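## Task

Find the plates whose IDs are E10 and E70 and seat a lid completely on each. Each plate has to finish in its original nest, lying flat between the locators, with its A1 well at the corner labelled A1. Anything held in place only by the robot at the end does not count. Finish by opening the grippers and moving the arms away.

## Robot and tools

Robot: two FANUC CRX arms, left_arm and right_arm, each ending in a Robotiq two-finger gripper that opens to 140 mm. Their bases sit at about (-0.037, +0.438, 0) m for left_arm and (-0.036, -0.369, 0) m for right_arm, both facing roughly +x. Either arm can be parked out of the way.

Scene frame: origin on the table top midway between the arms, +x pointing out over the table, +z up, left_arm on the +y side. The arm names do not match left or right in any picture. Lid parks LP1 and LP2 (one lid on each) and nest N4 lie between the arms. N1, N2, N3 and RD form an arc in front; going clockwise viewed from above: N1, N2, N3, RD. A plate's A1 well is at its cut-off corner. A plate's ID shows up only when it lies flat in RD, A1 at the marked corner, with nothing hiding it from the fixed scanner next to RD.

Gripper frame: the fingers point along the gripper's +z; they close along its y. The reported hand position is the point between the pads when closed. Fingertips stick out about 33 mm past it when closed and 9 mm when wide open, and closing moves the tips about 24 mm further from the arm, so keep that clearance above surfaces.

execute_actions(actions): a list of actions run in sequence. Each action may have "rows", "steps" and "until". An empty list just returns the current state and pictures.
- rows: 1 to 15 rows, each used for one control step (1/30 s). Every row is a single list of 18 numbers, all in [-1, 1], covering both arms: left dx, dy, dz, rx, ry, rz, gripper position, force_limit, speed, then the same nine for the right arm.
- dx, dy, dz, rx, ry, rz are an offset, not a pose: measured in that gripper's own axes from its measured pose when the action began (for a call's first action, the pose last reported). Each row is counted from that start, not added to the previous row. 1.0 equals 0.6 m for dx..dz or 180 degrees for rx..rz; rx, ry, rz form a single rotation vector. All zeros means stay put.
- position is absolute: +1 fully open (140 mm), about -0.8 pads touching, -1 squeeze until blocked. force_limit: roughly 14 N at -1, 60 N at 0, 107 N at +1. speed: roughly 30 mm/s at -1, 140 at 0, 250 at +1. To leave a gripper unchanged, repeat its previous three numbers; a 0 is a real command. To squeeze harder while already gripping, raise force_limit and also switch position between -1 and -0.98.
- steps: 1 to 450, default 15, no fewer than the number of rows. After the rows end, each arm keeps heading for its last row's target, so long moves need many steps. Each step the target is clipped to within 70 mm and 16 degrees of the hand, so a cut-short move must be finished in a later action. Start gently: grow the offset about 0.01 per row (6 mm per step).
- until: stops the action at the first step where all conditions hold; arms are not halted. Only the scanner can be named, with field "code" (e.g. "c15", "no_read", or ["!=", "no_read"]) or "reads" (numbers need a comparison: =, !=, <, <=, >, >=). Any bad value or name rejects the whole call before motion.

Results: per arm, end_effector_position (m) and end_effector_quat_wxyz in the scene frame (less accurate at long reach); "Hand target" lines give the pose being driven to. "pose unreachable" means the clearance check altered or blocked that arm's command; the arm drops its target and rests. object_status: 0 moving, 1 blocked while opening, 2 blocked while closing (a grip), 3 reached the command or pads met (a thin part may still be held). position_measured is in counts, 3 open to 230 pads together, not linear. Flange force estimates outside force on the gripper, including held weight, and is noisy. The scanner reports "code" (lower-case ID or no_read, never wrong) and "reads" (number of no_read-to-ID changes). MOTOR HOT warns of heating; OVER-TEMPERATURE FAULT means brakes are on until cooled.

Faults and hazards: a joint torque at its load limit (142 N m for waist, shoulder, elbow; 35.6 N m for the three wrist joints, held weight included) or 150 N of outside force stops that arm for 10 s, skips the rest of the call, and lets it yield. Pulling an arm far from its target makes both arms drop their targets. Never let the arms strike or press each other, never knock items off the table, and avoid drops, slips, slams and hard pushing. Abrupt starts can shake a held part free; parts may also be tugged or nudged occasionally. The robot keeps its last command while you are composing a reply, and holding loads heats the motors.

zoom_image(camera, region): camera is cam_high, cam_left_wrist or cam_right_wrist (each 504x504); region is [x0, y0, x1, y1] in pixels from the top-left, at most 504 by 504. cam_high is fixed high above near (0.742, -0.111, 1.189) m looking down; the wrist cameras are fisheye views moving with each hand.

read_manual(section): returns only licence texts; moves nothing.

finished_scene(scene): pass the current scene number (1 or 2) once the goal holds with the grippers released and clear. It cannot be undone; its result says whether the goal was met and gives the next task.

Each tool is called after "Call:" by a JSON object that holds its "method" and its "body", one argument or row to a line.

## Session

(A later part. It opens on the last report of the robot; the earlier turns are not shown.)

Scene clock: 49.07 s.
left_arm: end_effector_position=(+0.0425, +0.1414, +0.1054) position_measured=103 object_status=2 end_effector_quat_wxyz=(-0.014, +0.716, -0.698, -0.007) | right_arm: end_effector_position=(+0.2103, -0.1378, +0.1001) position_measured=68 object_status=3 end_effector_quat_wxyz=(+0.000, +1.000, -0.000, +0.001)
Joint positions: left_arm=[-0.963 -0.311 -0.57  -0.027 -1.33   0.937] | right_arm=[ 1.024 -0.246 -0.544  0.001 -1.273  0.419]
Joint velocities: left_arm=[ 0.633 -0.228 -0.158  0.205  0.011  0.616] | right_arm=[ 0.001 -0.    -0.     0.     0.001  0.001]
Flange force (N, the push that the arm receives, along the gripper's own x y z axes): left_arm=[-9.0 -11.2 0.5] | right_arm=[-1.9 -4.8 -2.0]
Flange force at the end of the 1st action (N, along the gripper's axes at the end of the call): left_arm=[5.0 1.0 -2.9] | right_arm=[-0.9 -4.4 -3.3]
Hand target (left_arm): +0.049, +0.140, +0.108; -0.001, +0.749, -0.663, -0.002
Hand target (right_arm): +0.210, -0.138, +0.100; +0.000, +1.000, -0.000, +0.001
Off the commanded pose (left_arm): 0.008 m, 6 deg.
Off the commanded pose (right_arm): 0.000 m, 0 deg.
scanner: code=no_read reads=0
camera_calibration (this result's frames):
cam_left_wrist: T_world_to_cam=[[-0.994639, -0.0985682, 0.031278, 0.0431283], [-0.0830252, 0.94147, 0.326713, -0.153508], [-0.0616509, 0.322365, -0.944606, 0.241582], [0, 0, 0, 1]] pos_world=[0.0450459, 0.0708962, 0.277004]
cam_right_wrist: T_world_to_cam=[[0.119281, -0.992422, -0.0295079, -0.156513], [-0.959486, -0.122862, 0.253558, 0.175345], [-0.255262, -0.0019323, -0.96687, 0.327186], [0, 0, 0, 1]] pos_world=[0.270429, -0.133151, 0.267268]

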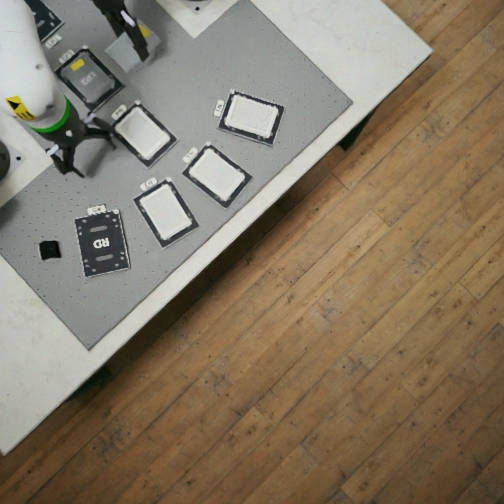

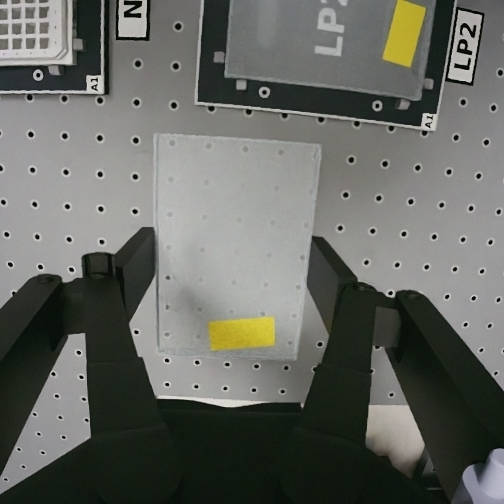

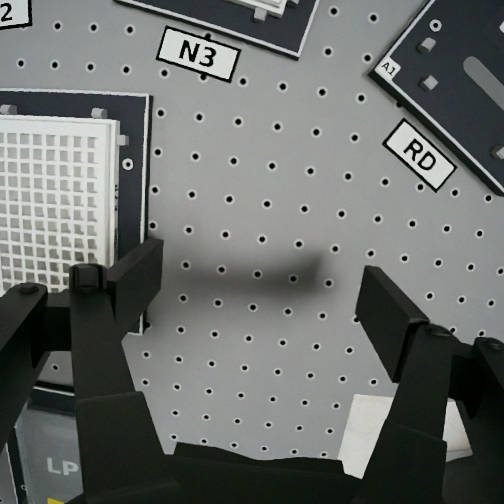

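Call:
{"method": "execute_actions", "body": {
  "actions": []
}}

Scene clock: 49.20 s.
left_arm: end_effector_position=(+0.0489, +0.1403, +0.1084) position_measured=103 object_status=2 end_effector_quat_wxyz=(-0.001, +0.748, -0.664, -0.002) | right_arm: end_effector_position=(+0.2103, -0.1378, +0.1001) position_measured=68 object_status=3 end_effector_quat_wxyz=(+0.000, +1.000, -0.000, +0.001)
Joint positions: left_arm=[-0.916 -0.33  -0.583 -0.001 -1.322  0.978] | right_arm=[ 1.024 -0.246 -0.544  0.001 -1.273  0.419]
Joint velocities: left_arm=[ 0.045 -0.019 -0.013  0.027  0.014  0.024] | right_arm=[-0.     0.     0.    -0.002  0.    -0.001]
Flange force (N, the push that the arm receives, along the gripper's own x y z axes): left_arm=[-10.1 -15.6 -3.0] | right_arm=[-3.0 -4.0 -0.7]
Hand target (left_arm): +0.049, +0.140, +0.108; -0.001, +0.749, -0.663, -0.002
Hand target (right_arm): +0.210, -0.138, +0.100; +0.000, +1.000, -0.000, +0.001
Off the commanded pose (left_arm): 0.001 m, 0 deg.
Off the commanded pose (right_arm): 0.000 m, 0 deg.
scanner: code=no_read reads=0
camera_calibration (this result's frames):
cam_left_wrist: T_world_to_cam=[[-0.980614, -0.190712, 0.04501, 0.0599664], [-0.168509, 0.937966, 0.303025, -0.145692], [-0.100008, 0.289566, -0.951919, 0.252432], [0, 0, 0, 1]] pos_world=[0.0594987, 0.0749952, 0.281744]
cam_right_wrist: T_world_to_cam=[[0.119281, -0.992422, -0.0295085, -0.156513], [-0.959486, -0.122862, 0.253559, 0.175345], [-0.255263, -0.0019318, -0.96687, 0.327187], [0, 0, 0, 1]] pos_world=[0.270429, -0.133151, 0.267268]

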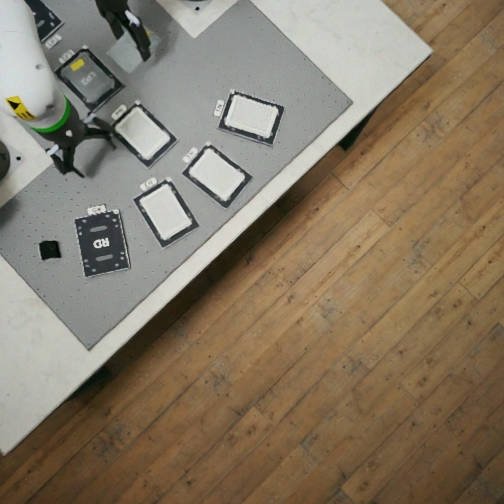

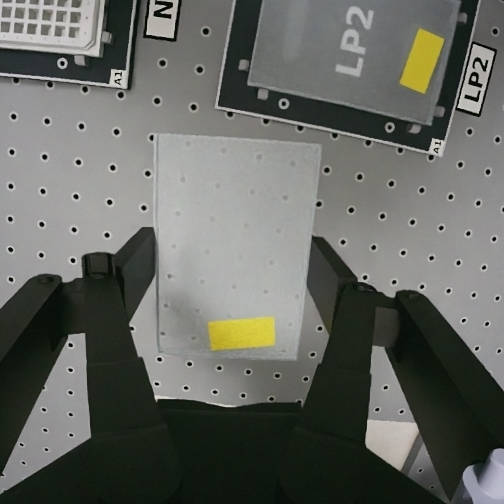

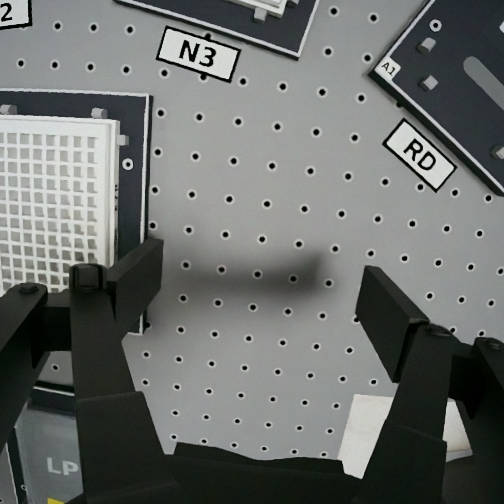

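Call:
{"method": "zoom_image", "body": {
  "camera": "cam_left_wrist",
  "region": [130, 215, 180, 290]
}}

Call:
{"method": "zoom_image", "body": {
  "camera": "cam_left_wrist",
  "region": [290, 222, 340, 297]
}}

Region (130, 215, 180, 290) of cam_left_wrist's 504x504 image, scaled by 6.720, with more detail than that image has.

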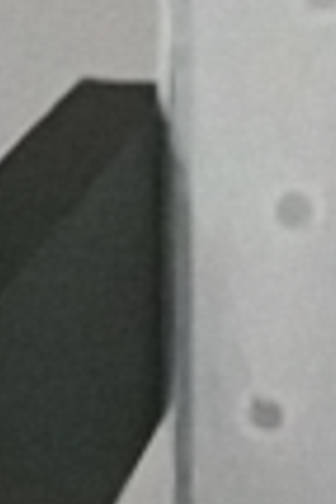

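Region (290, 222, 340, 297) of cam_left_wrist's 504x504 image, scaled by 6.720, with more detail than that image has.

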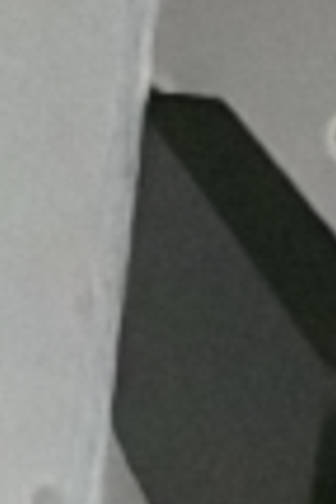

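Call:
{"method": "execute_actions", "body": {
  "actions": [
    {"rows": [[0.006,-0.02,0,0,0,-0.016,-1,-0.5,-1, 0,0,0,0,0,0,0.48,-0.5,0],[0.015,-0.05,0.002,0,0,-0.04,-1,-0.5,-1, 0,0,0,0,0,0,0.48,-0.5,0],[0.027,-0.09,0.005,0,0,-0.07,-1,-0.5,-1, 0,0,0,0,0,0,0.48,-0.5,0],[0.1943,-0.64,0.0488,-0.0011,0.0017,-0.5032,-1,-0.5,-1, 0,0,0,0,0,0,0.48,-0.5,0],[0.1943,-0.64,0.0488,-0.0011,0.0017,-0.5032,-1,-0.5,-1, -0.01,-0.003,0,0,0,0,0.48,-0.5,0],[0.1943,-0.64,0.0488,-0.0011,0.0017,-0.5032,-1,-0.5,-1, -0.025,-0.008,0,0,0,0,0.48,-0.5,0],[0.1943,-0.64,0.0488,-0.0011,0.0017,-0.5032,-1,-0.5,-1, -0.045,-0.015,0.002,0,0,0,0.48,-0.5,0],[0.1943,-0.64,0.0488,-0.0011,0.0017,-0.5032,-1,-0.5,-1, -0.07,-0.025,0.004,0,0,0,0.48,-0.5,0],[0.1943,-0.64,0.0488,-0.0011,0.0017,-0.5032,-1,-0.5,-1, -0.1,-0.04,0.007,0,0,0,0.48,-0.5,0],[0.1943,-0.64,0.0488,-0.0011,0.0017,-0.5032,-1,-0.5,-1, -0.3572,-0.2337,0.0465,0,-0.0004,0.0017,0.48,-0.5,0]], "steps": 40}
  ]
}}

Call:
{"method": "execute_actions", "body": {
  "actions": []
}}

Scene clock: 53.30 s.
left_arm: end_effector_position=(+0.4436, +0.0706, +0.0788) position_measured=103 object_status=2 end_effector_quat_wxyz=(+0.003, +0.998, +0.064, +0.002) | right_arm: end_effector_position=(-0.0045, +0.0021, +0.0715) position_measured=68 object_status=3 end_effector_quat_wxyz=(+0.000, +1.000, -0.003, -0.001)
Joint positions: left_arm=[-0.491  0.442  0.158  0.005 -1.28   2.132] | right_arm=[ 1.714 -0.117 -0.508 -0.002 -1.18  -0.276]
Joint velocities: left_arm=[-0.056  0.163  0.255 -0.084 -0.241  0.103] | right_arm=[ 0.     0.001  0.    -0.    -0.     0.001]
Flange force (N, the push that the arm receives, along the gripper's own x y z axes): left_arm=[14.9 17.1 -1.0] | right_arm=[-6.5 -1.6 -0.2]
Hand target (left_arm): +0.444, +0.070, +0.079; +0.001, +0.998, +0.065, -0.000
Hand target (right_arm): -0.004, +0.002, +0.072; +0.000, +1.000, -0.003, -0.001
Off the commanded pose (left_arm): 0.001 m, 0 deg.
Off the commanded pose (right_arm): 0.001 m, 0 deg.
scanner: code=no_read reads=0
camera_calibration (this result's frames):
cam_left_wrist: T_world_to_cam=[[0.199657, -0.978531, 0.051126, -0.0333356], [-0.938797, -0.176081, 0.296066, 0.416047], [-0.280708, -0.107109, -0.953798, 0.392167], [0, 0, 0, 1]] pos_world=[0.507324, 0.0826424, 0.252575]
cam_right_wrist: T_world_to_cam=[[0.113752, -0.993084, -0.0290759, 0.00702707], [-0.959424, -0.117402, 0.256364, -0.0064538], [-0.258004, -0.00126579, -0.966143, 0.244918], [0, 0, 0, 1]] pos_world=[0.0561986, 0.00653079, 0.238485]

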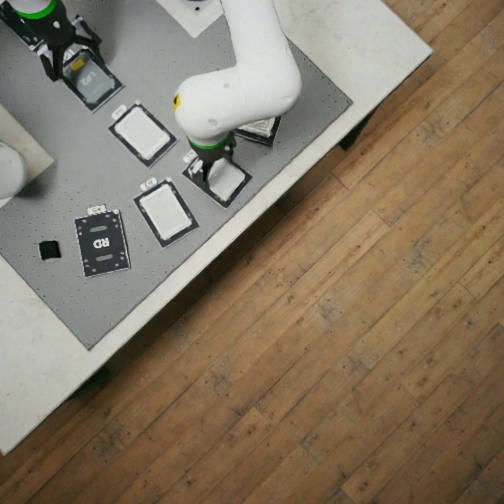

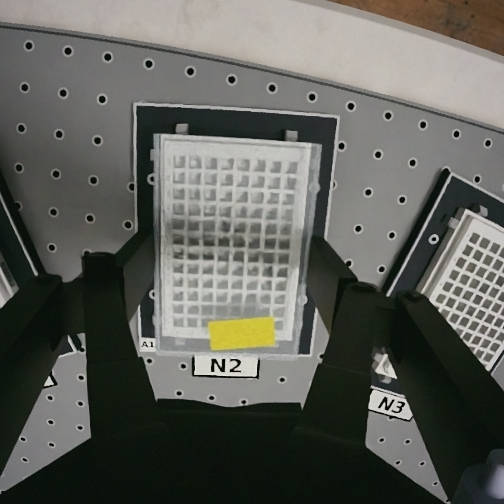

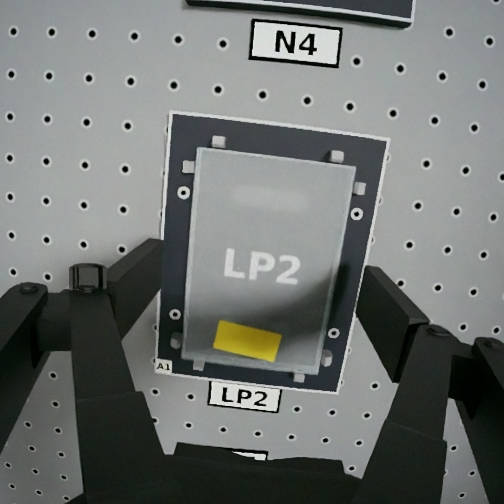

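Scene clock: 53.30 s.
left_arm: end_effector_position=(+0.4436, +0.0706, +0.0788) position_measured=103 object_status=2 end_effector_quat_wxyz=(+0.003, +0.998, +0.064, +0.002) | right_arm: end_effector_position=(-0.0045, +0.0021, +0.0715) position_measured=68 object_status=3 end_effector_quat_wxyz=(+0.000, +1.000, -0.003, -0.001)
Joint positions: left_arm=[-0.491  0.442  0.158  0.005 -1.28   2.132] | right_arm=[ 1.714 -0.117 -0.508 -0.002 -1.18  -0.276]
Joint velocities: left_arm=[-0.056  0.163  0.255 -0.084 -0.241  0.103] | right_arm=[ 0.     0.001  0.    -0.    -0.     0.001]
Flange force (N, the push that the arm receives, along the gripper's own x y z axes): left_arm=[14.9 17.1 -1.0] | right_arm=[-6.5 -1.6 -0.2]
Hand target (left_arm): +0.444, +0.070, +0.079; +0.001, +0.998, +0.065, -0.000
Hand target (right_arm): -0.004, +0.002, +0.072; +0.000, +1.000, -0.003, -0.001
Off the commanded pose (left_arm): 0.001 m, 0 deg.
Off the commanded pose (right_arm): 0.001 m, 0 deg.
scanner: code=no_read reads=0
camera_calibration (this result's frames):
cam_left_wrist: T_world_to_cam=[[0.199657, -0.978531, 0.051126, -0.0333356], [-0.938797, -0.176081, 0.296066, 0.416047], [-0.280708, -0.107109, -0.953798, 0.392167], [0, 0, 0, 1]] pos_world=[0.507324, 0.0826424, 0.252575]
cam_right_wrist: T_world_to_cam=[[0.113752, -0.993084, -0.0290759, 0.00702707], [-0.959424, -0.117402, 0.256364, -0.0064538], [-0.258004, -0.00126579, -0.966143, 0.244918], [0, 0, 0, 1]] pos_world=[0.0561986, 0.00653079, 0.238485]

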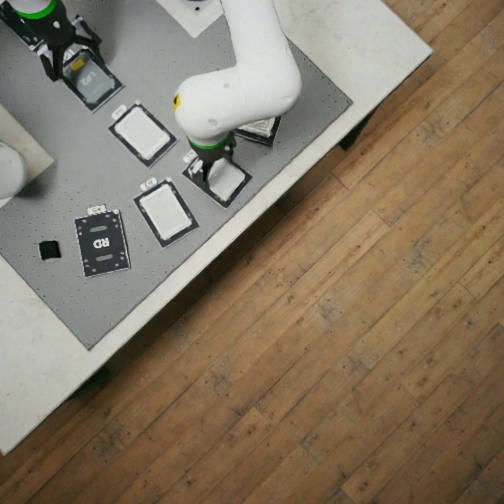

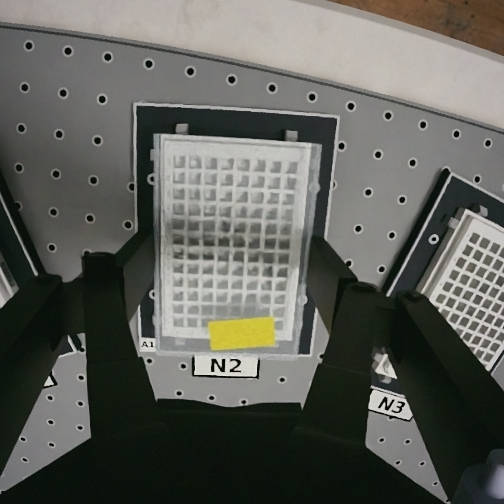

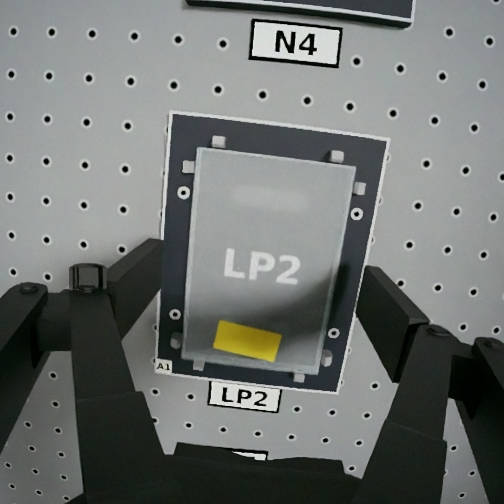

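Call:
{"method": "zoom_image", "body": {
  "camera": "cam_right_wrist",
  "region": [165, 130, 235, 210]
}}

Call:
{"method": "zoom_image", "body": {
  "camera": "cam_right_wrist",
  "region": [310, 145, 380, 225]
}}

Call:
{"method": "zoom_image", "body": {
  "camera": "cam_right_wrist",
  "region": [150, 300, 220, 380]
}}

Call:
{"method": "zoom_image", "body": {
  "camera": "cam_right_wrist",
  "region": [285, 318, 355, 398]
}}

Call:
{"method": "zoom_image", "body": {
  "camera": "cam_right_wrist",
  "region": [130, 228, 200, 308]
}}

Call:
{"method": "zoom_image", "body": {
  "camera": "cam_right_wrist",
  "region": [325, 250, 395, 330]
}}

Region (165, 130, 235, 210) of cam_right_wrist's 504x504 image, scaled by 6.300, with more detail than that image has; it fills the left 441 columns of this view, and the rest is white.

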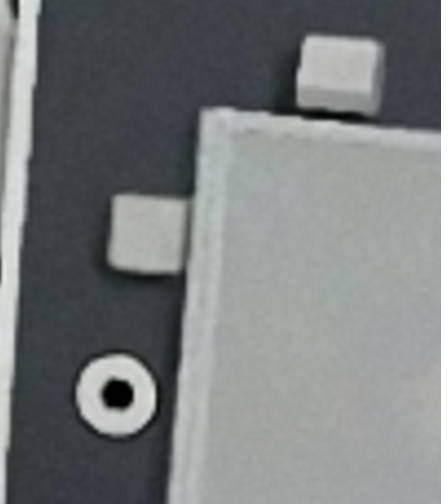

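Region (310, 145, 380, 225) of cam_right_wrist's 504x504 image, scaled by 6.300, with more detail than that image has; it fills the left 441 columns of this view, and the rest is white.

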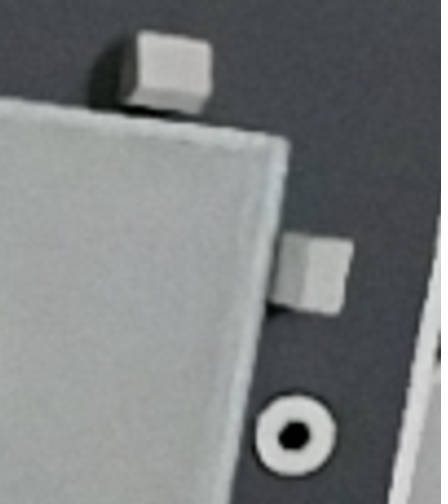

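Region (150, 300, 220, 380) of cam_right_wrist's 504x504 image, scaled by 6.300, with more detail than that image has; it fills the left 441 columns of this view, and the rest is white.

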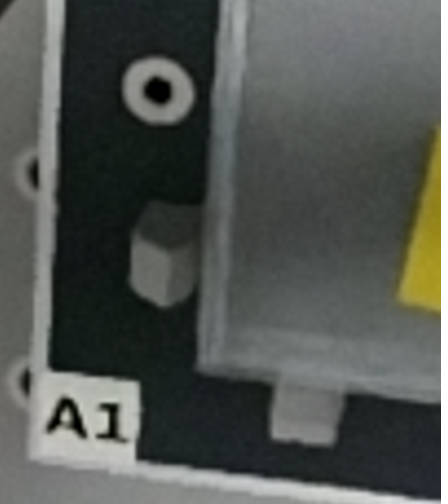

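Region (285, 318, 355, 398) of cam_right_wrist's 504x504 image, scaled by 6.300, with more detail than that image has; it fills the left 441 columns of this view, and the rest is white.

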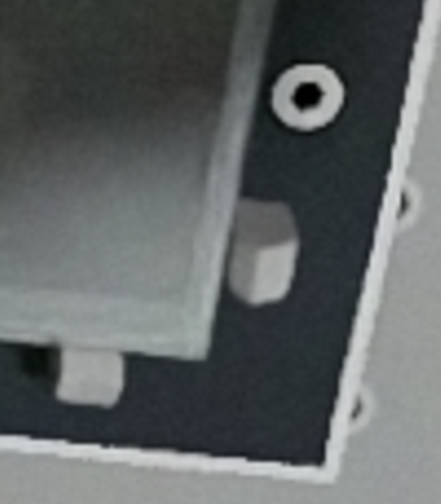

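Region (130, 228, 200, 308) of cam_right_wrist's 504x504 image, scaled by 6.300, with more detail than that image has; it fills the left 441 columns of this view, and the rest is white.

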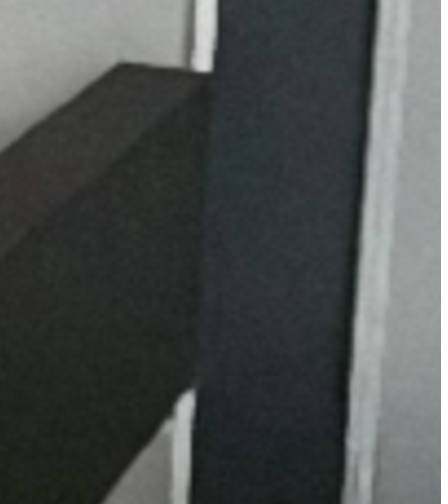

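Region (325, 250, 395, 330) of cam_right_wrist's 504x504 image, scaled by 6.300, with more detail than that image has; it fills the left 441 columns of this view, and the rest is white.

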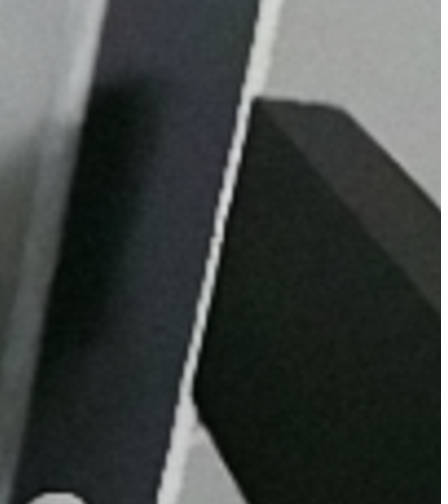

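Call:
{"method": "execute_actions", "body": {
  "actions": []
}}

Scene clock: 55.37 s.
left_arm: end_effector_position=(+0.4438, +0.0703, +0.0787) position_measured=103 object_status=2 end_effector_quat_wxyz=(+0.001, +0.998, +0.065, -0.000) | right_arm: end_effector_position=(-0.0045, +0.0021, +0.0715) position_measured=68 object_status=3 end_effector_quat_wxyz=(+0.000, +1.000, -0.003, -0.001)
Joint positions: left_arm=[-0.493  0.449  0.167  0.002 -1.289  2.135] | right_arm=[ 1.714 -0.117 -0.508 -0.002 -1.18  -0.276]
Joint velocities: left_arm=[-0.     0.     0.001  0.001 -0.     0.001] | right_arm=[ 0.     0.001 -0.     0.    -0.    -0.001]
Flange force (N, the push that the arm receives, along the gripper's own x y z axes): left_arm=[5.0 3.2 -0.2] | right_arm=[-5.1 -3.8 -1.7]
Hand target (left_arm): +0.444, +0.070, +0.079; +0.001, +0.998, +0.065, -0.000
Hand target (right_arm): -0.004, +0.002, +0.072; +0.000, +1.000, -0.003, -0.001
Off the commanded pose (left_arm): 0.001 m, 0 deg.
Off the commanded pose (right_arm): 0.001 m, 0 deg.
scanner: code=no_read reads=0
camera_calibration (this result's frames):
cam_left_wrist: T_world_to_cam=[[0.200392, -0.978659, 0.0454953, -0.033489], [-0.937473, -0.178056, 0.299066, 0.41548], [-0.284583, -0.102581, -0.953147, 0.393475], [0, 0, 0, 1]] pos_world=[0.508188, 0.0815675, 0.252307]
cam_right_wrist: T_world_to_cam=[[0.113774, -0.993082, -0.029033, 0.00703332], [-0.959425, -0.117412, 0.256355, -0.00645803], [-0.257991, -0.00131146, -0.966147, 0.244901], [0, 0, 0, 1]] pos_world=[0.0561859, 0.00654759, 0.23847]

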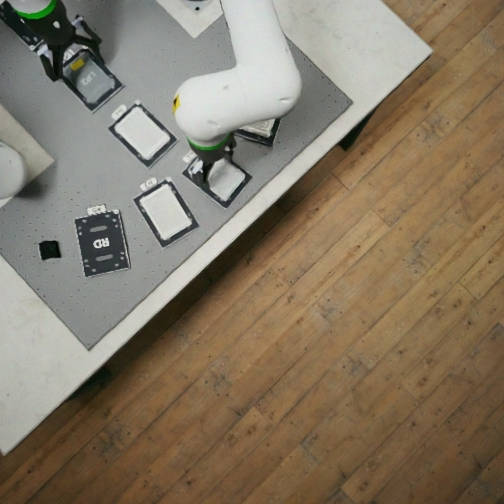

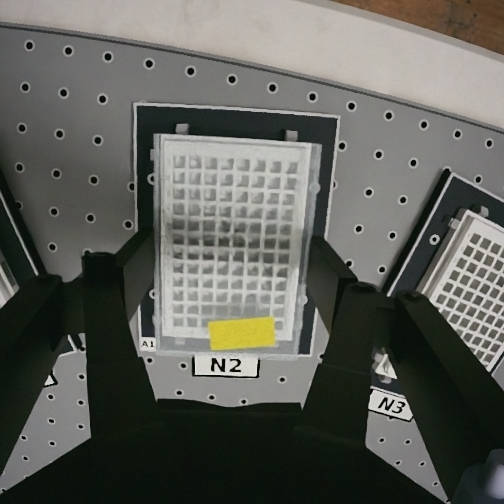

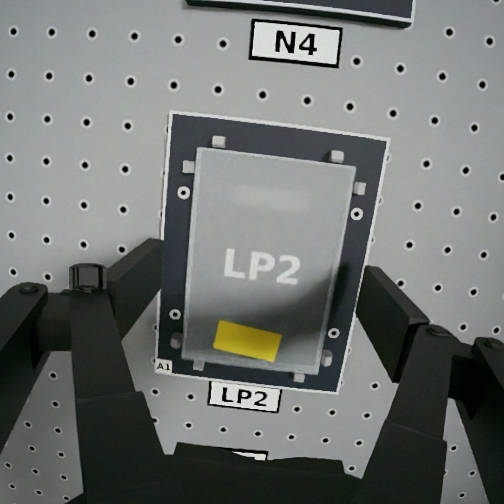

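Call:
{"method": "zoom_image", "body": {
  "camera": "cam_left_wrist",
  "region": [120, 90, 240, 210]
}}

Call:
{"method": "zoom_image", "body": {
  "camera": "cam_left_wrist",
  "region": [235, 95, 355, 215]
}}

Call:
{"method": "zoom_image", "body": {
  "camera": "cam_left_wrist",
  "region": [125, 260, 245, 380]
}}

Call:
{"method": "zoom_image", "body": {
  "camera": "cam_left_wrist",
  "region": [220, 260, 340, 380]
}}

Region (120, 90, 240, 210) of cam_left_wrist's 504x504 image, scaled by 4.200, with more detail than that image has.

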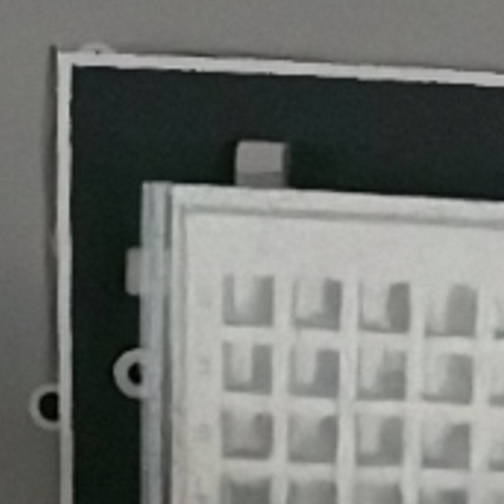

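Region (235, 95, 355, 215) of cam_left_wrist's 504x504 image, scaled by 4.200, with more detail than that image has.

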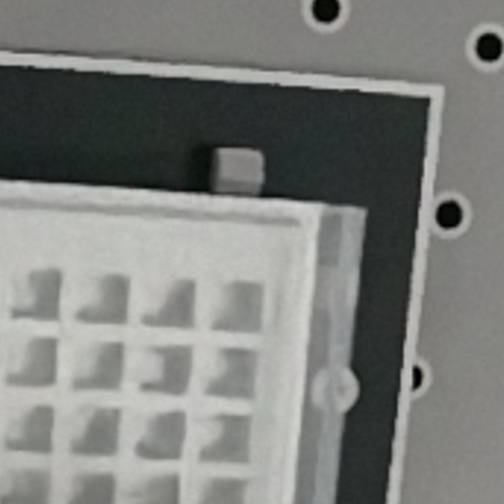

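Region (125, 260, 245, 380) of cam_left_wrist's 504x504 image, scaled by 4.200, with more detail than that image has.

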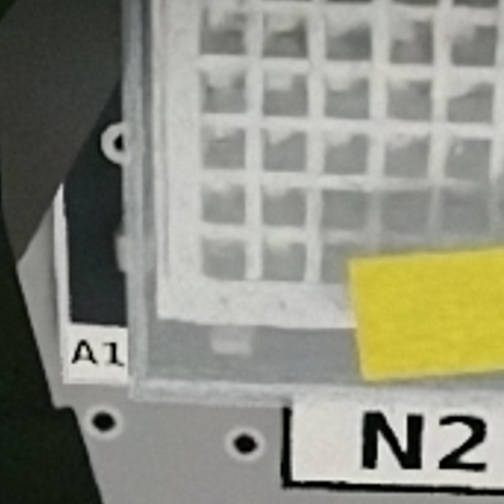

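Region (220, 260, 340, 380) of cam_left_wrist's 504x504 image, scaled by 4.200, with more detail than that image has.

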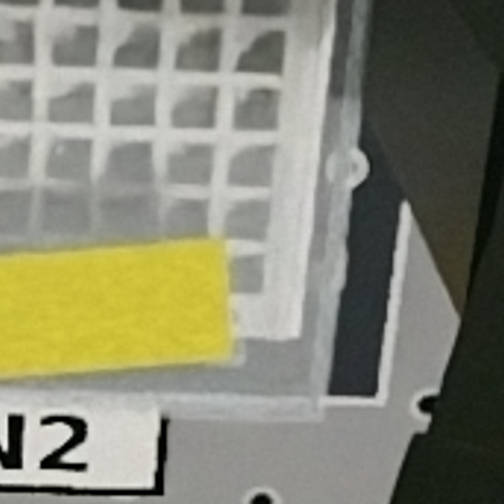

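Call:
{"method": "execute_actions", "body": {
  "actions": [
    {"rows": [
[-0.0003,-0.0001,0.001,0.0001,0.0001,-0.0003,-1,-0.5,-1, -0.0004,0.0001,0.002,0.0001,0.0001,-0.0002,0.48,-0.5,0],
[-0.0008,-0.0003,0.003,0.0002,0.0002,-0.0008,-1,-0.5,-1, -0.001,0.0003,0.006,0.0002,0.0003,-0.0005,0.48,-0.5,0],
[-0.0014,-0.0005,0.006,0.0004,0.0003,-0.0013,-1,-0.5,-1, -0.0017,0.0005,0.011,0.0003,0.0005,-0.0008,0.48,-0.5,0],
[-0.002,-0.0007,0.009,0.0005,0.0004,-0.00185,-1,-0.5,-1, -0.0023,0.0007,0.016,0.0003,0.0007,-0.0011,0.48,-0.5,0],
[-0.002,-0.0007,0.012,0.0005,0.0004,-0.00185,-1,-0.5,-1, -0.0023,0.0007,0.021,0.0003,0.0007,-0.0011,0.48,-0.5,0],
[-0.002,-0.0007,0.014,0.0005,0.0004,-0.00185,-1,-0.5,-1, -0.0023,0.0007,0.025,0.0003,0.0007,-0.0011,0.48,-0.5,0],
[-0.002,-0.0007,0.0155,0.0005,0.0004,-0.00185,-1,-0.5,-1, -0.0023,0.0007,0.028,0.0003,0.0007,-0.0011,0.48,-0.5,0],
[-0.002,-0.0007,0.016,0.0005,0.0004,-0.00185,-1,-0.5,-1, -0.0023,0.0007,0.030,0.0003,0.0007,-0.0011,0.48,-0.5,0],
[-0.002,-0.0007,0.016,0.0005,0.0004,-0.00185,-1,-0.5,-1, -0.0023,0.0007,0.030,0.0003,0.0007,-0.0011,-1,-0.5,-1]
], "steps": 11}
  ]
}}

Scene clock: 64.53 s.
left_arm: end_effector_position=(+0.4425, +0.0706, +0.0692) position_measured=103 object_status=2 end_effector_quat_wxyz=(+0.000, +0.998, +0.068, +0.000) | right_arm: end_effector_position=(-0.0058, +0.0016, +0.0537) position_measured=70 object_status=0 end_effector_quat_wxyz=(+0.000, +1.000, -0.001, +0.000)
Joint positions: left_arm=[-0.495  0.453  0.151 -0.    -1.268  2.143] | right_arm=[ 1.721 -0.1   -0.539  0.001 -1.132 -0.28 ]
Joint velocities: left_arm=[-0.     0.    -0.003 -0.     0.006 -0.001] | right_arm=[ 0.     0.007 -0.004  0.002  0.018 -0.   ]
Flange force (N, the push that the arm receives, along the gripper's own x y z axes): left_arm=[5.5 0.8 -1.4] | right_arm=[-6.1 -2.8 1.6]
Hand target (left_arm): +0.443, +0.071, +0.069; +0.000, +0.998, +0.068, +0.000
Hand target (right_arm): -0.006, +0.002, +0.054; -0.000, +1.000, -0.001, +0.000
Off the commanded pose (left_arm): 0.000 m, 0 deg.
Off the commanded pose (right_arm): 0.000 m, 0 deg.
scanner: code=no_read reads=0
camera_calibration (this result's frames):
cam_left_wrist: T_world_to_cam=[[0.206024, -0.977557, 0.0440048, -0.035046], [-0.936738, -0.184018, 0.297756, 0.417418], [-0.282976, -0.102566, -0.953627, 0.383399], [0, 0, 0, 1]] pos_world=[0.506725, 0.0818766, 0.242874]
cam_right_wrist: T_world_to_cam=[[0.117215, -0.992666, -0.0295832, 0.00625373], [-0.959593, -0.120883, 0.254102, -0.00312184], [-0.255815, -0.00139679, -0.966725, 0.227347], [0, 0, 0, 1]] pos_world=[0.05443, 0.00614805, 0.22076]

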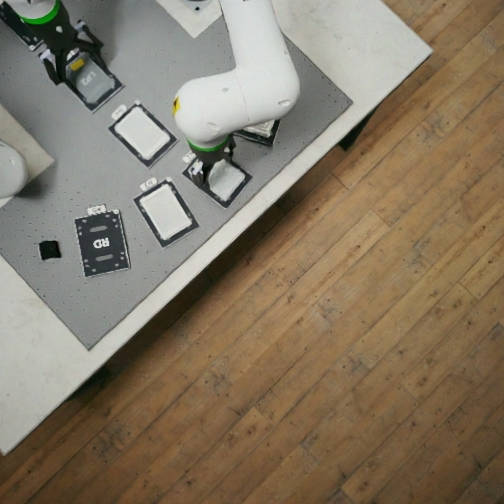

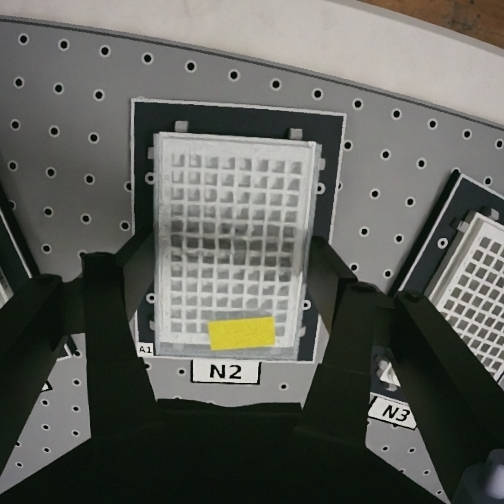

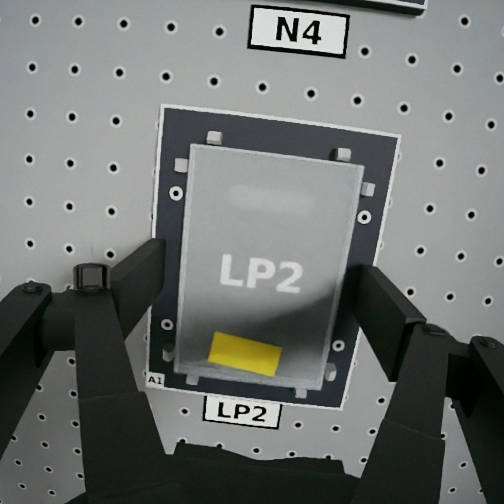

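Call:
{"method": "execute_actions", "body": {
  "actions": []
}}

Call:
{"method": "zoom_image", "body": {
  "camera": "cam_left_wrist",
  "region": [135, 110, 235, 210]
}}

Call:
{"method": "zoom_image", "body": {
  "camera": "cam_left_wrist",
  "region": [240, 115, 340, 215]
}}

Call:
{"method": "zoom_image", "body": {
  "camera": "cam_left_wrist",
  "region": [135, 275, 235, 375]
}}

Call:
{"method": "zoom_image", "body": {
  "camera": "cam_left_wrist",
  "region": [230, 280, 330, 380]
}}

Scene clock: 65.83 s.
left_arm: end_effector_position=(+0.4425, +0.0706, +0.0691) position_measured=103 object_status=2 end_effector_quat_wxyz=(+0.000, +0.998, +0.068, +0.000) | right_arm: end_effector_position=(-0.0058, +0.0017, +0.0535) position_measured=103 object_status=2 end_effector_quat_wxyz=(-0.000, +1.000, -0.001, +0.000)
Joint positions: left_arm=[-0.495  0.453  0.151 -0.    -1.268  2.143] | right_arm=[ 1.721 -0.099 -0.539  0.001 -1.131 -0.28 ]
Joint velocities: left_arm=[-0.    -0.     0.001  0.001 -0.001  0.001] | right_arm=[ 0.    -0.001 -0.    -0.001 -0.001  0.   ]
Flange force (N, the push that the arm receives, along the gripper's own x y z axes): left_arm=[2.9 0.9 -0.3] | right_arm=[-7.6 3.8 -23.1]
Hand target (left_arm): +0.443, +0.071, +0.069; +0.000, +0.998, +0.068, +0.000
Hand target (right_arm): -0.006, +0.002, +0.054; -0.000, +1.000, -0.001, +0.000
Off the commanded pose (left_arm): 0.000 m, 0 deg.
Off the commanded pose (right_arm): 0.000 m, 0 deg.
scanner: code=no_read reads=0
camera_calibration (this result's frames):
cam_left_wrist: T_world_to_cam=[[0.206024, -0.977557, 0.0439929, -0.0350338], [-0.936733, -0.18402, 0.297771, 0.417428], [-0.282993, -0.102558, -0.953623, 0.383323], [0, 0, 0, 1]] pos_world=[0.506714, 0.0818802, 0.242789]
cam_right_wrist: T_world_to_cam=[[0.117217, -0.992662, -0.0297021, 0.00631166], [-0.95959, -0.120915, 0.254098, -0.00308242], [-0.255825, -0.00128278, -0.966722, 0.227191], [0, 0, 0, 1]] pos_world=[0.0544235, 0.00618407, 0.220601]

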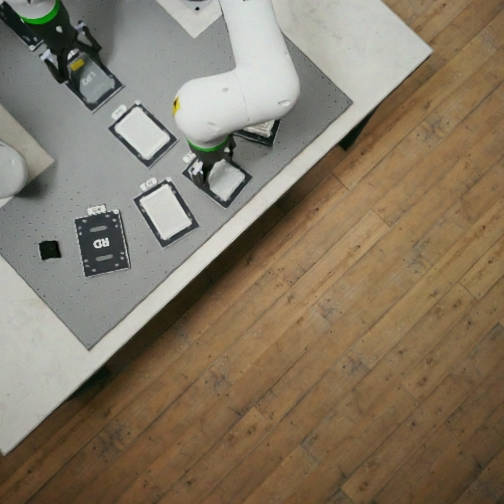

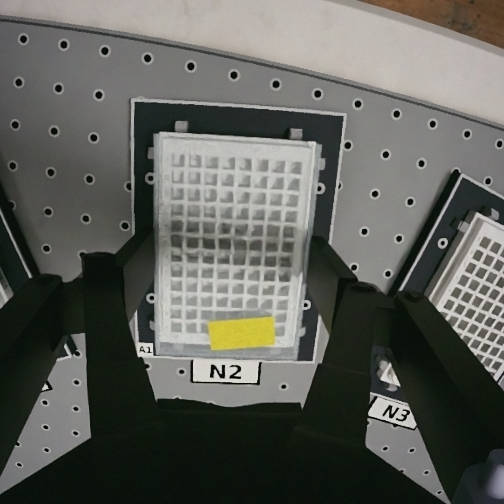

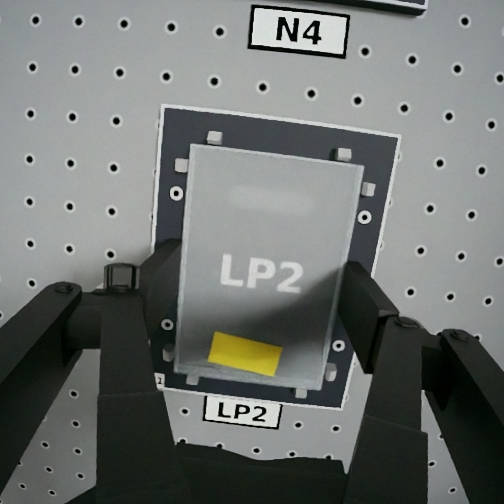

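Region (135, 110, 235, 210) of cam_left_wrist's 504x504 image, scaled by 5.040, with more detail than that image has.

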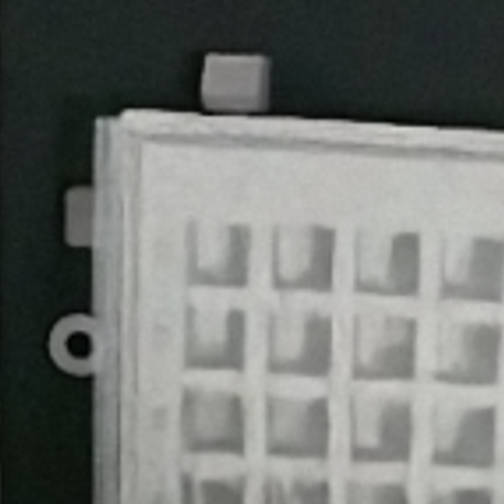

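Region (240, 115, 340, 215) of cam_left_wrist's 504x504 image, scaled by 5.040, with more detail than that image has.

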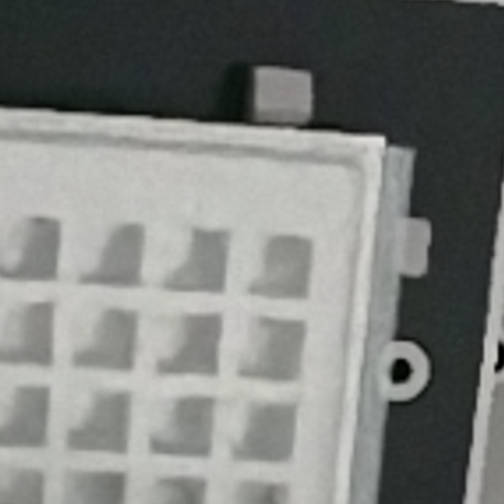

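Region (135, 275, 235, 375) of cam_left_wrist's 504x504 image, scaled by 5.040, with more detail than that image has.

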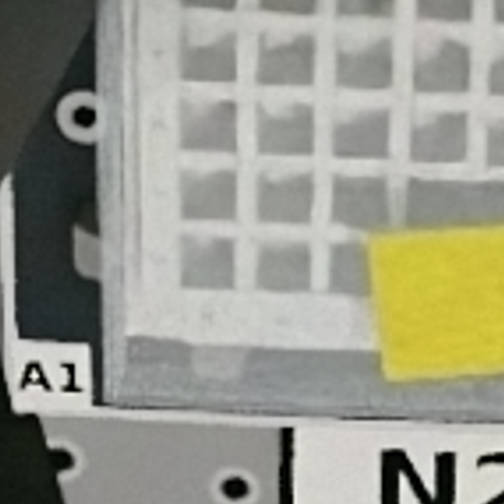

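Region (230, 280, 330, 380) of cam_left_wrist's 504x504 image, scaled by 5.040, with more detail than that image has.

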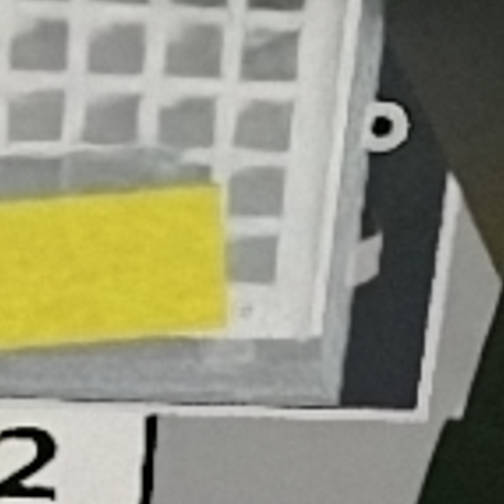

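Call:
{"method": "execute_actions", "body": {
  "actions": [
    {"rows": [
[0,0,0,0,0,0,-1,-0.5,-1, 0,0,-0.002,0,0,0,-1,-0.5,-1],
[0,0,0,0,0,0,-1,-0.5,-1, 0,0,-0.006,0,0,0,-1,-0.5,-1],
[0,0,0,0,0,0,-1,-0.5,-1, 0,0,-0.012,0,0,0,-1,-0.5,-1],
[0,0,0,0,0,0,-1,-0.5,-1, 0,0,-0.019,0,0,0,-1,-0.5,-1],
[0,0,0,0,0,0,-1,-0.5,-1, 0,0,-0.026,0,0,0,-1,-0.5,-1],
[0,0,0,0,0,0,-1,-0.5,-1, 0,0,-0.032,0,0,0,-1,-0.5,-1],
[0,0,0,0,0,0,-1,-0.5,-1, 0,0,-0.036,0,0,0,-1,-0.5,-1]
], "steps": 8},
    {"rows": [
[0,0,0.001,0,0,0,-1,-0.5,-1, 0.0037,0,-0.006,0,0,-0.0001,-1,-0.5,-1],
[0,0,0.0025,0,0,0,-1,-0.5,-1, 0.0112,0,-0.009,0,0,-0.0003,-1,-0.5,-1],
[0,0,0.004,0,0,0,-1,-0.5,-1, 0.0224,0,-0.012,0,0,-0.0006,-1,-0.5,-1],
[0,0,0.0055,0,0,0,-1,-0.5,-1, 0.0373,0,-0.014,0,0,-0.0009,-1,-0.5,-1],
[0,0,0.007,0,0,0,-1,-0.5,-1, 0.0559,-0.0001,-0.016,0,0,-0.0014,-1,-0.5,-1],
[0,0,0.008,0,0,0,-1,-0.5,-1, 0.0783,-0.0001,-0.017,0,0,-0.0019,-1,-0.5,-1],
[0,0,0.009,0,0,0,-1,-0.5,-1, 0.1044,-0.0001,-0.018,0,0,-0.0026,-1,-0.5,-1],
[0,0,0.010,0,0,0,-1,-0.5,-1, 0.1342,-0.0002,-0.018,0,0,-0.0033,-1,-0.5,-1],
[0,0,0.011,0,0,0,-1,-0.5,-1, 0.1677,-0.0002,-0.018,0,0,-0.0041,-1,-0.5,-1],
[0,0,0.012,0,0,0,-1,-0.5,-1, 0.2050,-0.0003,-0.018,0,0,-0.0051,-1,-0.5,-1],
[0,0,0.013,0,0,0,-1,-0.5,-1, 0.2423,-0.0003,-0.018,0,0,-0.006,-1,-0.5,-1],
[0,0,0.0138,0,0,0,-1,-0.5,-1, 0.2795,-0.0004,-0.017,0,0,-0.0069,-1,-0.5,-1],
[0,0,0.0145,0,0,0,-1,-0.5,-1, 0.3168,-0.0004,-0.016,0,0,-0.0078,-1,-0.5,-1],
[0,0,0.015,0,0,0,-1,-0.5,-1, 0.3466,-0.0005,-0.014,0,0,-0.0086,-1,-0.5,-1],
[0,0,0.0155,0,0,0,-1,-0.5,-1, 0.3727,-0.0005,-0.012,0,0,-0.0092,-1,-0.5,-1]
], "steps": 25}
  ]
}}

Scene clock: 69.20 s.
left_arm: end_effector_position=(+0.4426, +0.0705, +0.0599) position_measured=103 object_status=2 end_effector_quat_wxyz=(+0.000, +0.998, +0.068, +0.000) | right_arm: end_effector_position=(+0.2138, -0.0009, +0.0808) position_measured=103 object_status=2 end_effector_quat_wxyz=(-0.003, +1.000, +0.012, +0.010)
Joint positions: left_arm=[-0.495  0.46   0.138  0.    -1.248  2.143] | right_arm=[ 1.158  0.047 -0.333  0.018 -1.18   0.302]
Joint velocities: left_arm=[-0.     0.     0.     0.001  0.001 -0.   ] | right_arm=[-0.383  0.393  0.402 -0.189 -0.052  0.481]
Flange force (N, the push that the arm receives, along the gripper's own x y z axes): left_arm=[-0.2 -12.4 -68.1] | right_arm=[15.9 -9.8 -1.5]
Flange force at the end of the 1st action (N, along the gripper's axes at the end of the call): left_arm=[2.5 -0.6 -0.7] | right_arm=[-5.5 2.5 -5.1]
Hand target (left_arm): +0.443, +0.071, +0.060; +0.000, +0.998, +0.068, +0.000
Hand target (right_arm): +0.218, +0.002, +0.079; -0.001, +1.000, +0.013, +0.002
Off the commanded pose (left_arm): 0.000 m, 0 deg.
Off the commanded pose (right_arm): 0.005 m, 1 deg.
scanner: code=no_read reads=0
camera_calibration (this result's frames):
cam_left_wrist: T_world_to_cam=[[0.206096, -0.97753, 0.0442641, -0.0347955], [-0.936733, -0.18401, 0.297779, 0.420193], [-0.282943, -0.102835, -0.953608, 0.374523], [0, 0, 0, 1]] pos_world=[0.506748, 0.0818201, 0.233564]
cam_right_wrist: T_world_to_cam=[[0.144243, -0.988997, -0.0328592, -0.0266494], [-0.960553, -0.147919, 0.235494, 0.202152], [-0.237763, -0.00240533, -0.97132, 0.306271], [0, 0, 0, 1]] pos_world=[0.270842, 0.00428267, 0.249006]

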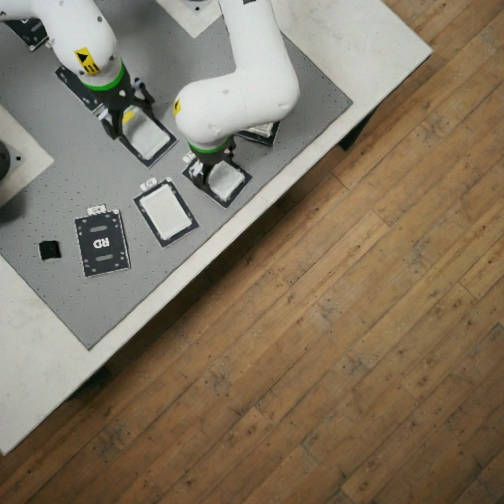

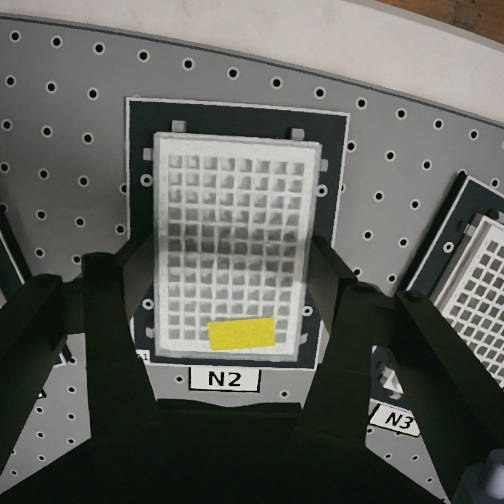

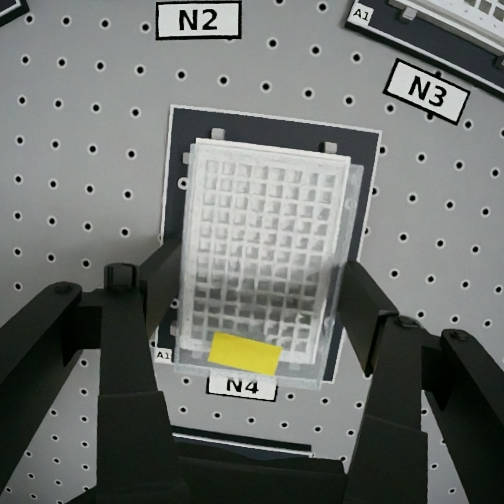

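Call:
{"method": "execute_actions", "body": {
  "actions": [
    {"rows": [
[0,0,-0.001,0,0,0,-1,-0.5,-1, 0.0067,-0.0038,0.0031,-0.0017,-0.006,-0.0007,-1,-0.5,-1],
[0,0,-0.002,0,0,0,-1,-0.5,-1, 0.0067,-0.0038,0.0031,-0.0017,-0.006,-0.0007,-1,-0.5,-1]
], "steps": 4}
  ]
}}

Scene clock: 69.83 s.
left_arm: end_effector_position=(+0.4424, +0.0706, +0.0602) position_measured=103 object_status=2 end_effector_quat_wxyz=(-0.000, +0.998, +0.068, +0.000) | right_arm: end_effector_position=(+0.2179, +0.0016, +0.0790) position_measured=103 object_status=2 end_effector_quat_wxyz=(-0.000, +1.000, +0.013, +0.000)
Joint positions: left_arm=[-0.495  0.46   0.139 -0.    -1.25   2.143] | right_arm=[ 1.138  0.073 -0.305  0.001 -1.193  0.332]
Joint velocities: left_arm=[-0.001 -0.002  0.009  0.    -0.013 -0.   ] | right_arm=[-0.004  0.008  0.008 -0.008 -0.011  0.008]
Flange force (N, the push that the arm receives, along the gripper's own x y z axes): left_arm=[4.7 -3.3 -53.5] | right_arm=[0.2 -6.1 0.3]
Hand target (left_arm): +0.443, +0.070, +0.061; +0.000, +0.998, +0.068, +0.000
Hand target (right_arm): +0.218, +0.002, +0.079; -0.000, +1.000, +0.013, +0.000
Off the commanded pose (left_arm): 0.001 m, 0 deg.
Off the commanded pose (right_arm): 0.000 m, 0 deg.
scanner: code=no_read reads=0
camera_calibration (this result's frames):
cam_left_wrist: T_world_to_cam=[[0.206051, -0.977562, 0.0437704, -0.0345999], [-0.936616, -0.184073, 0.298105, 0.419938], [-0.283359, -0.102421, -0.953529, 0.374955], [0, 0, 0, 1]] pos_world=[0.506697, 0.0818792, 0.233859]
cam_right_wrist: T_world_to_cam=[[0.145817, -0.988859, -0.029937, -0.0254664], [-0.955734, -0.14862, 0.253938, 0.204295], [-0.255558, -0.00841674, -0.966757, 0.30906], [0, 0, 0, 1]] pos_world=[0.277947, 0.00778094, 0.246145]

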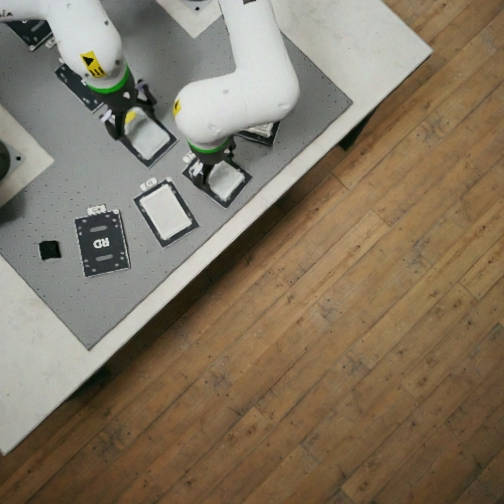

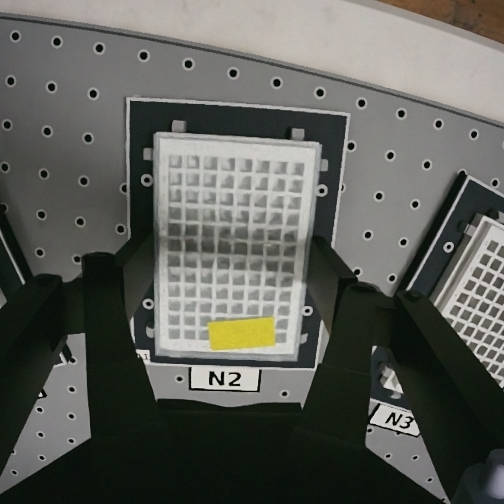

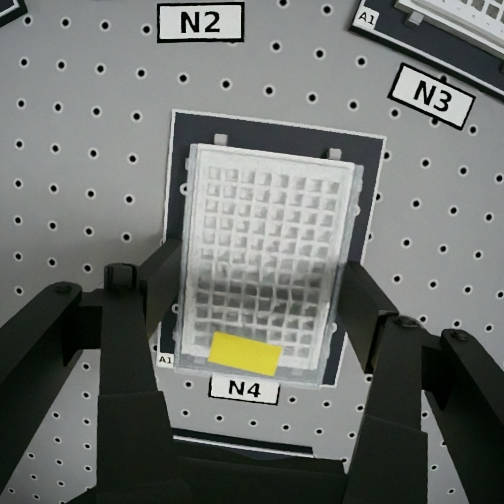

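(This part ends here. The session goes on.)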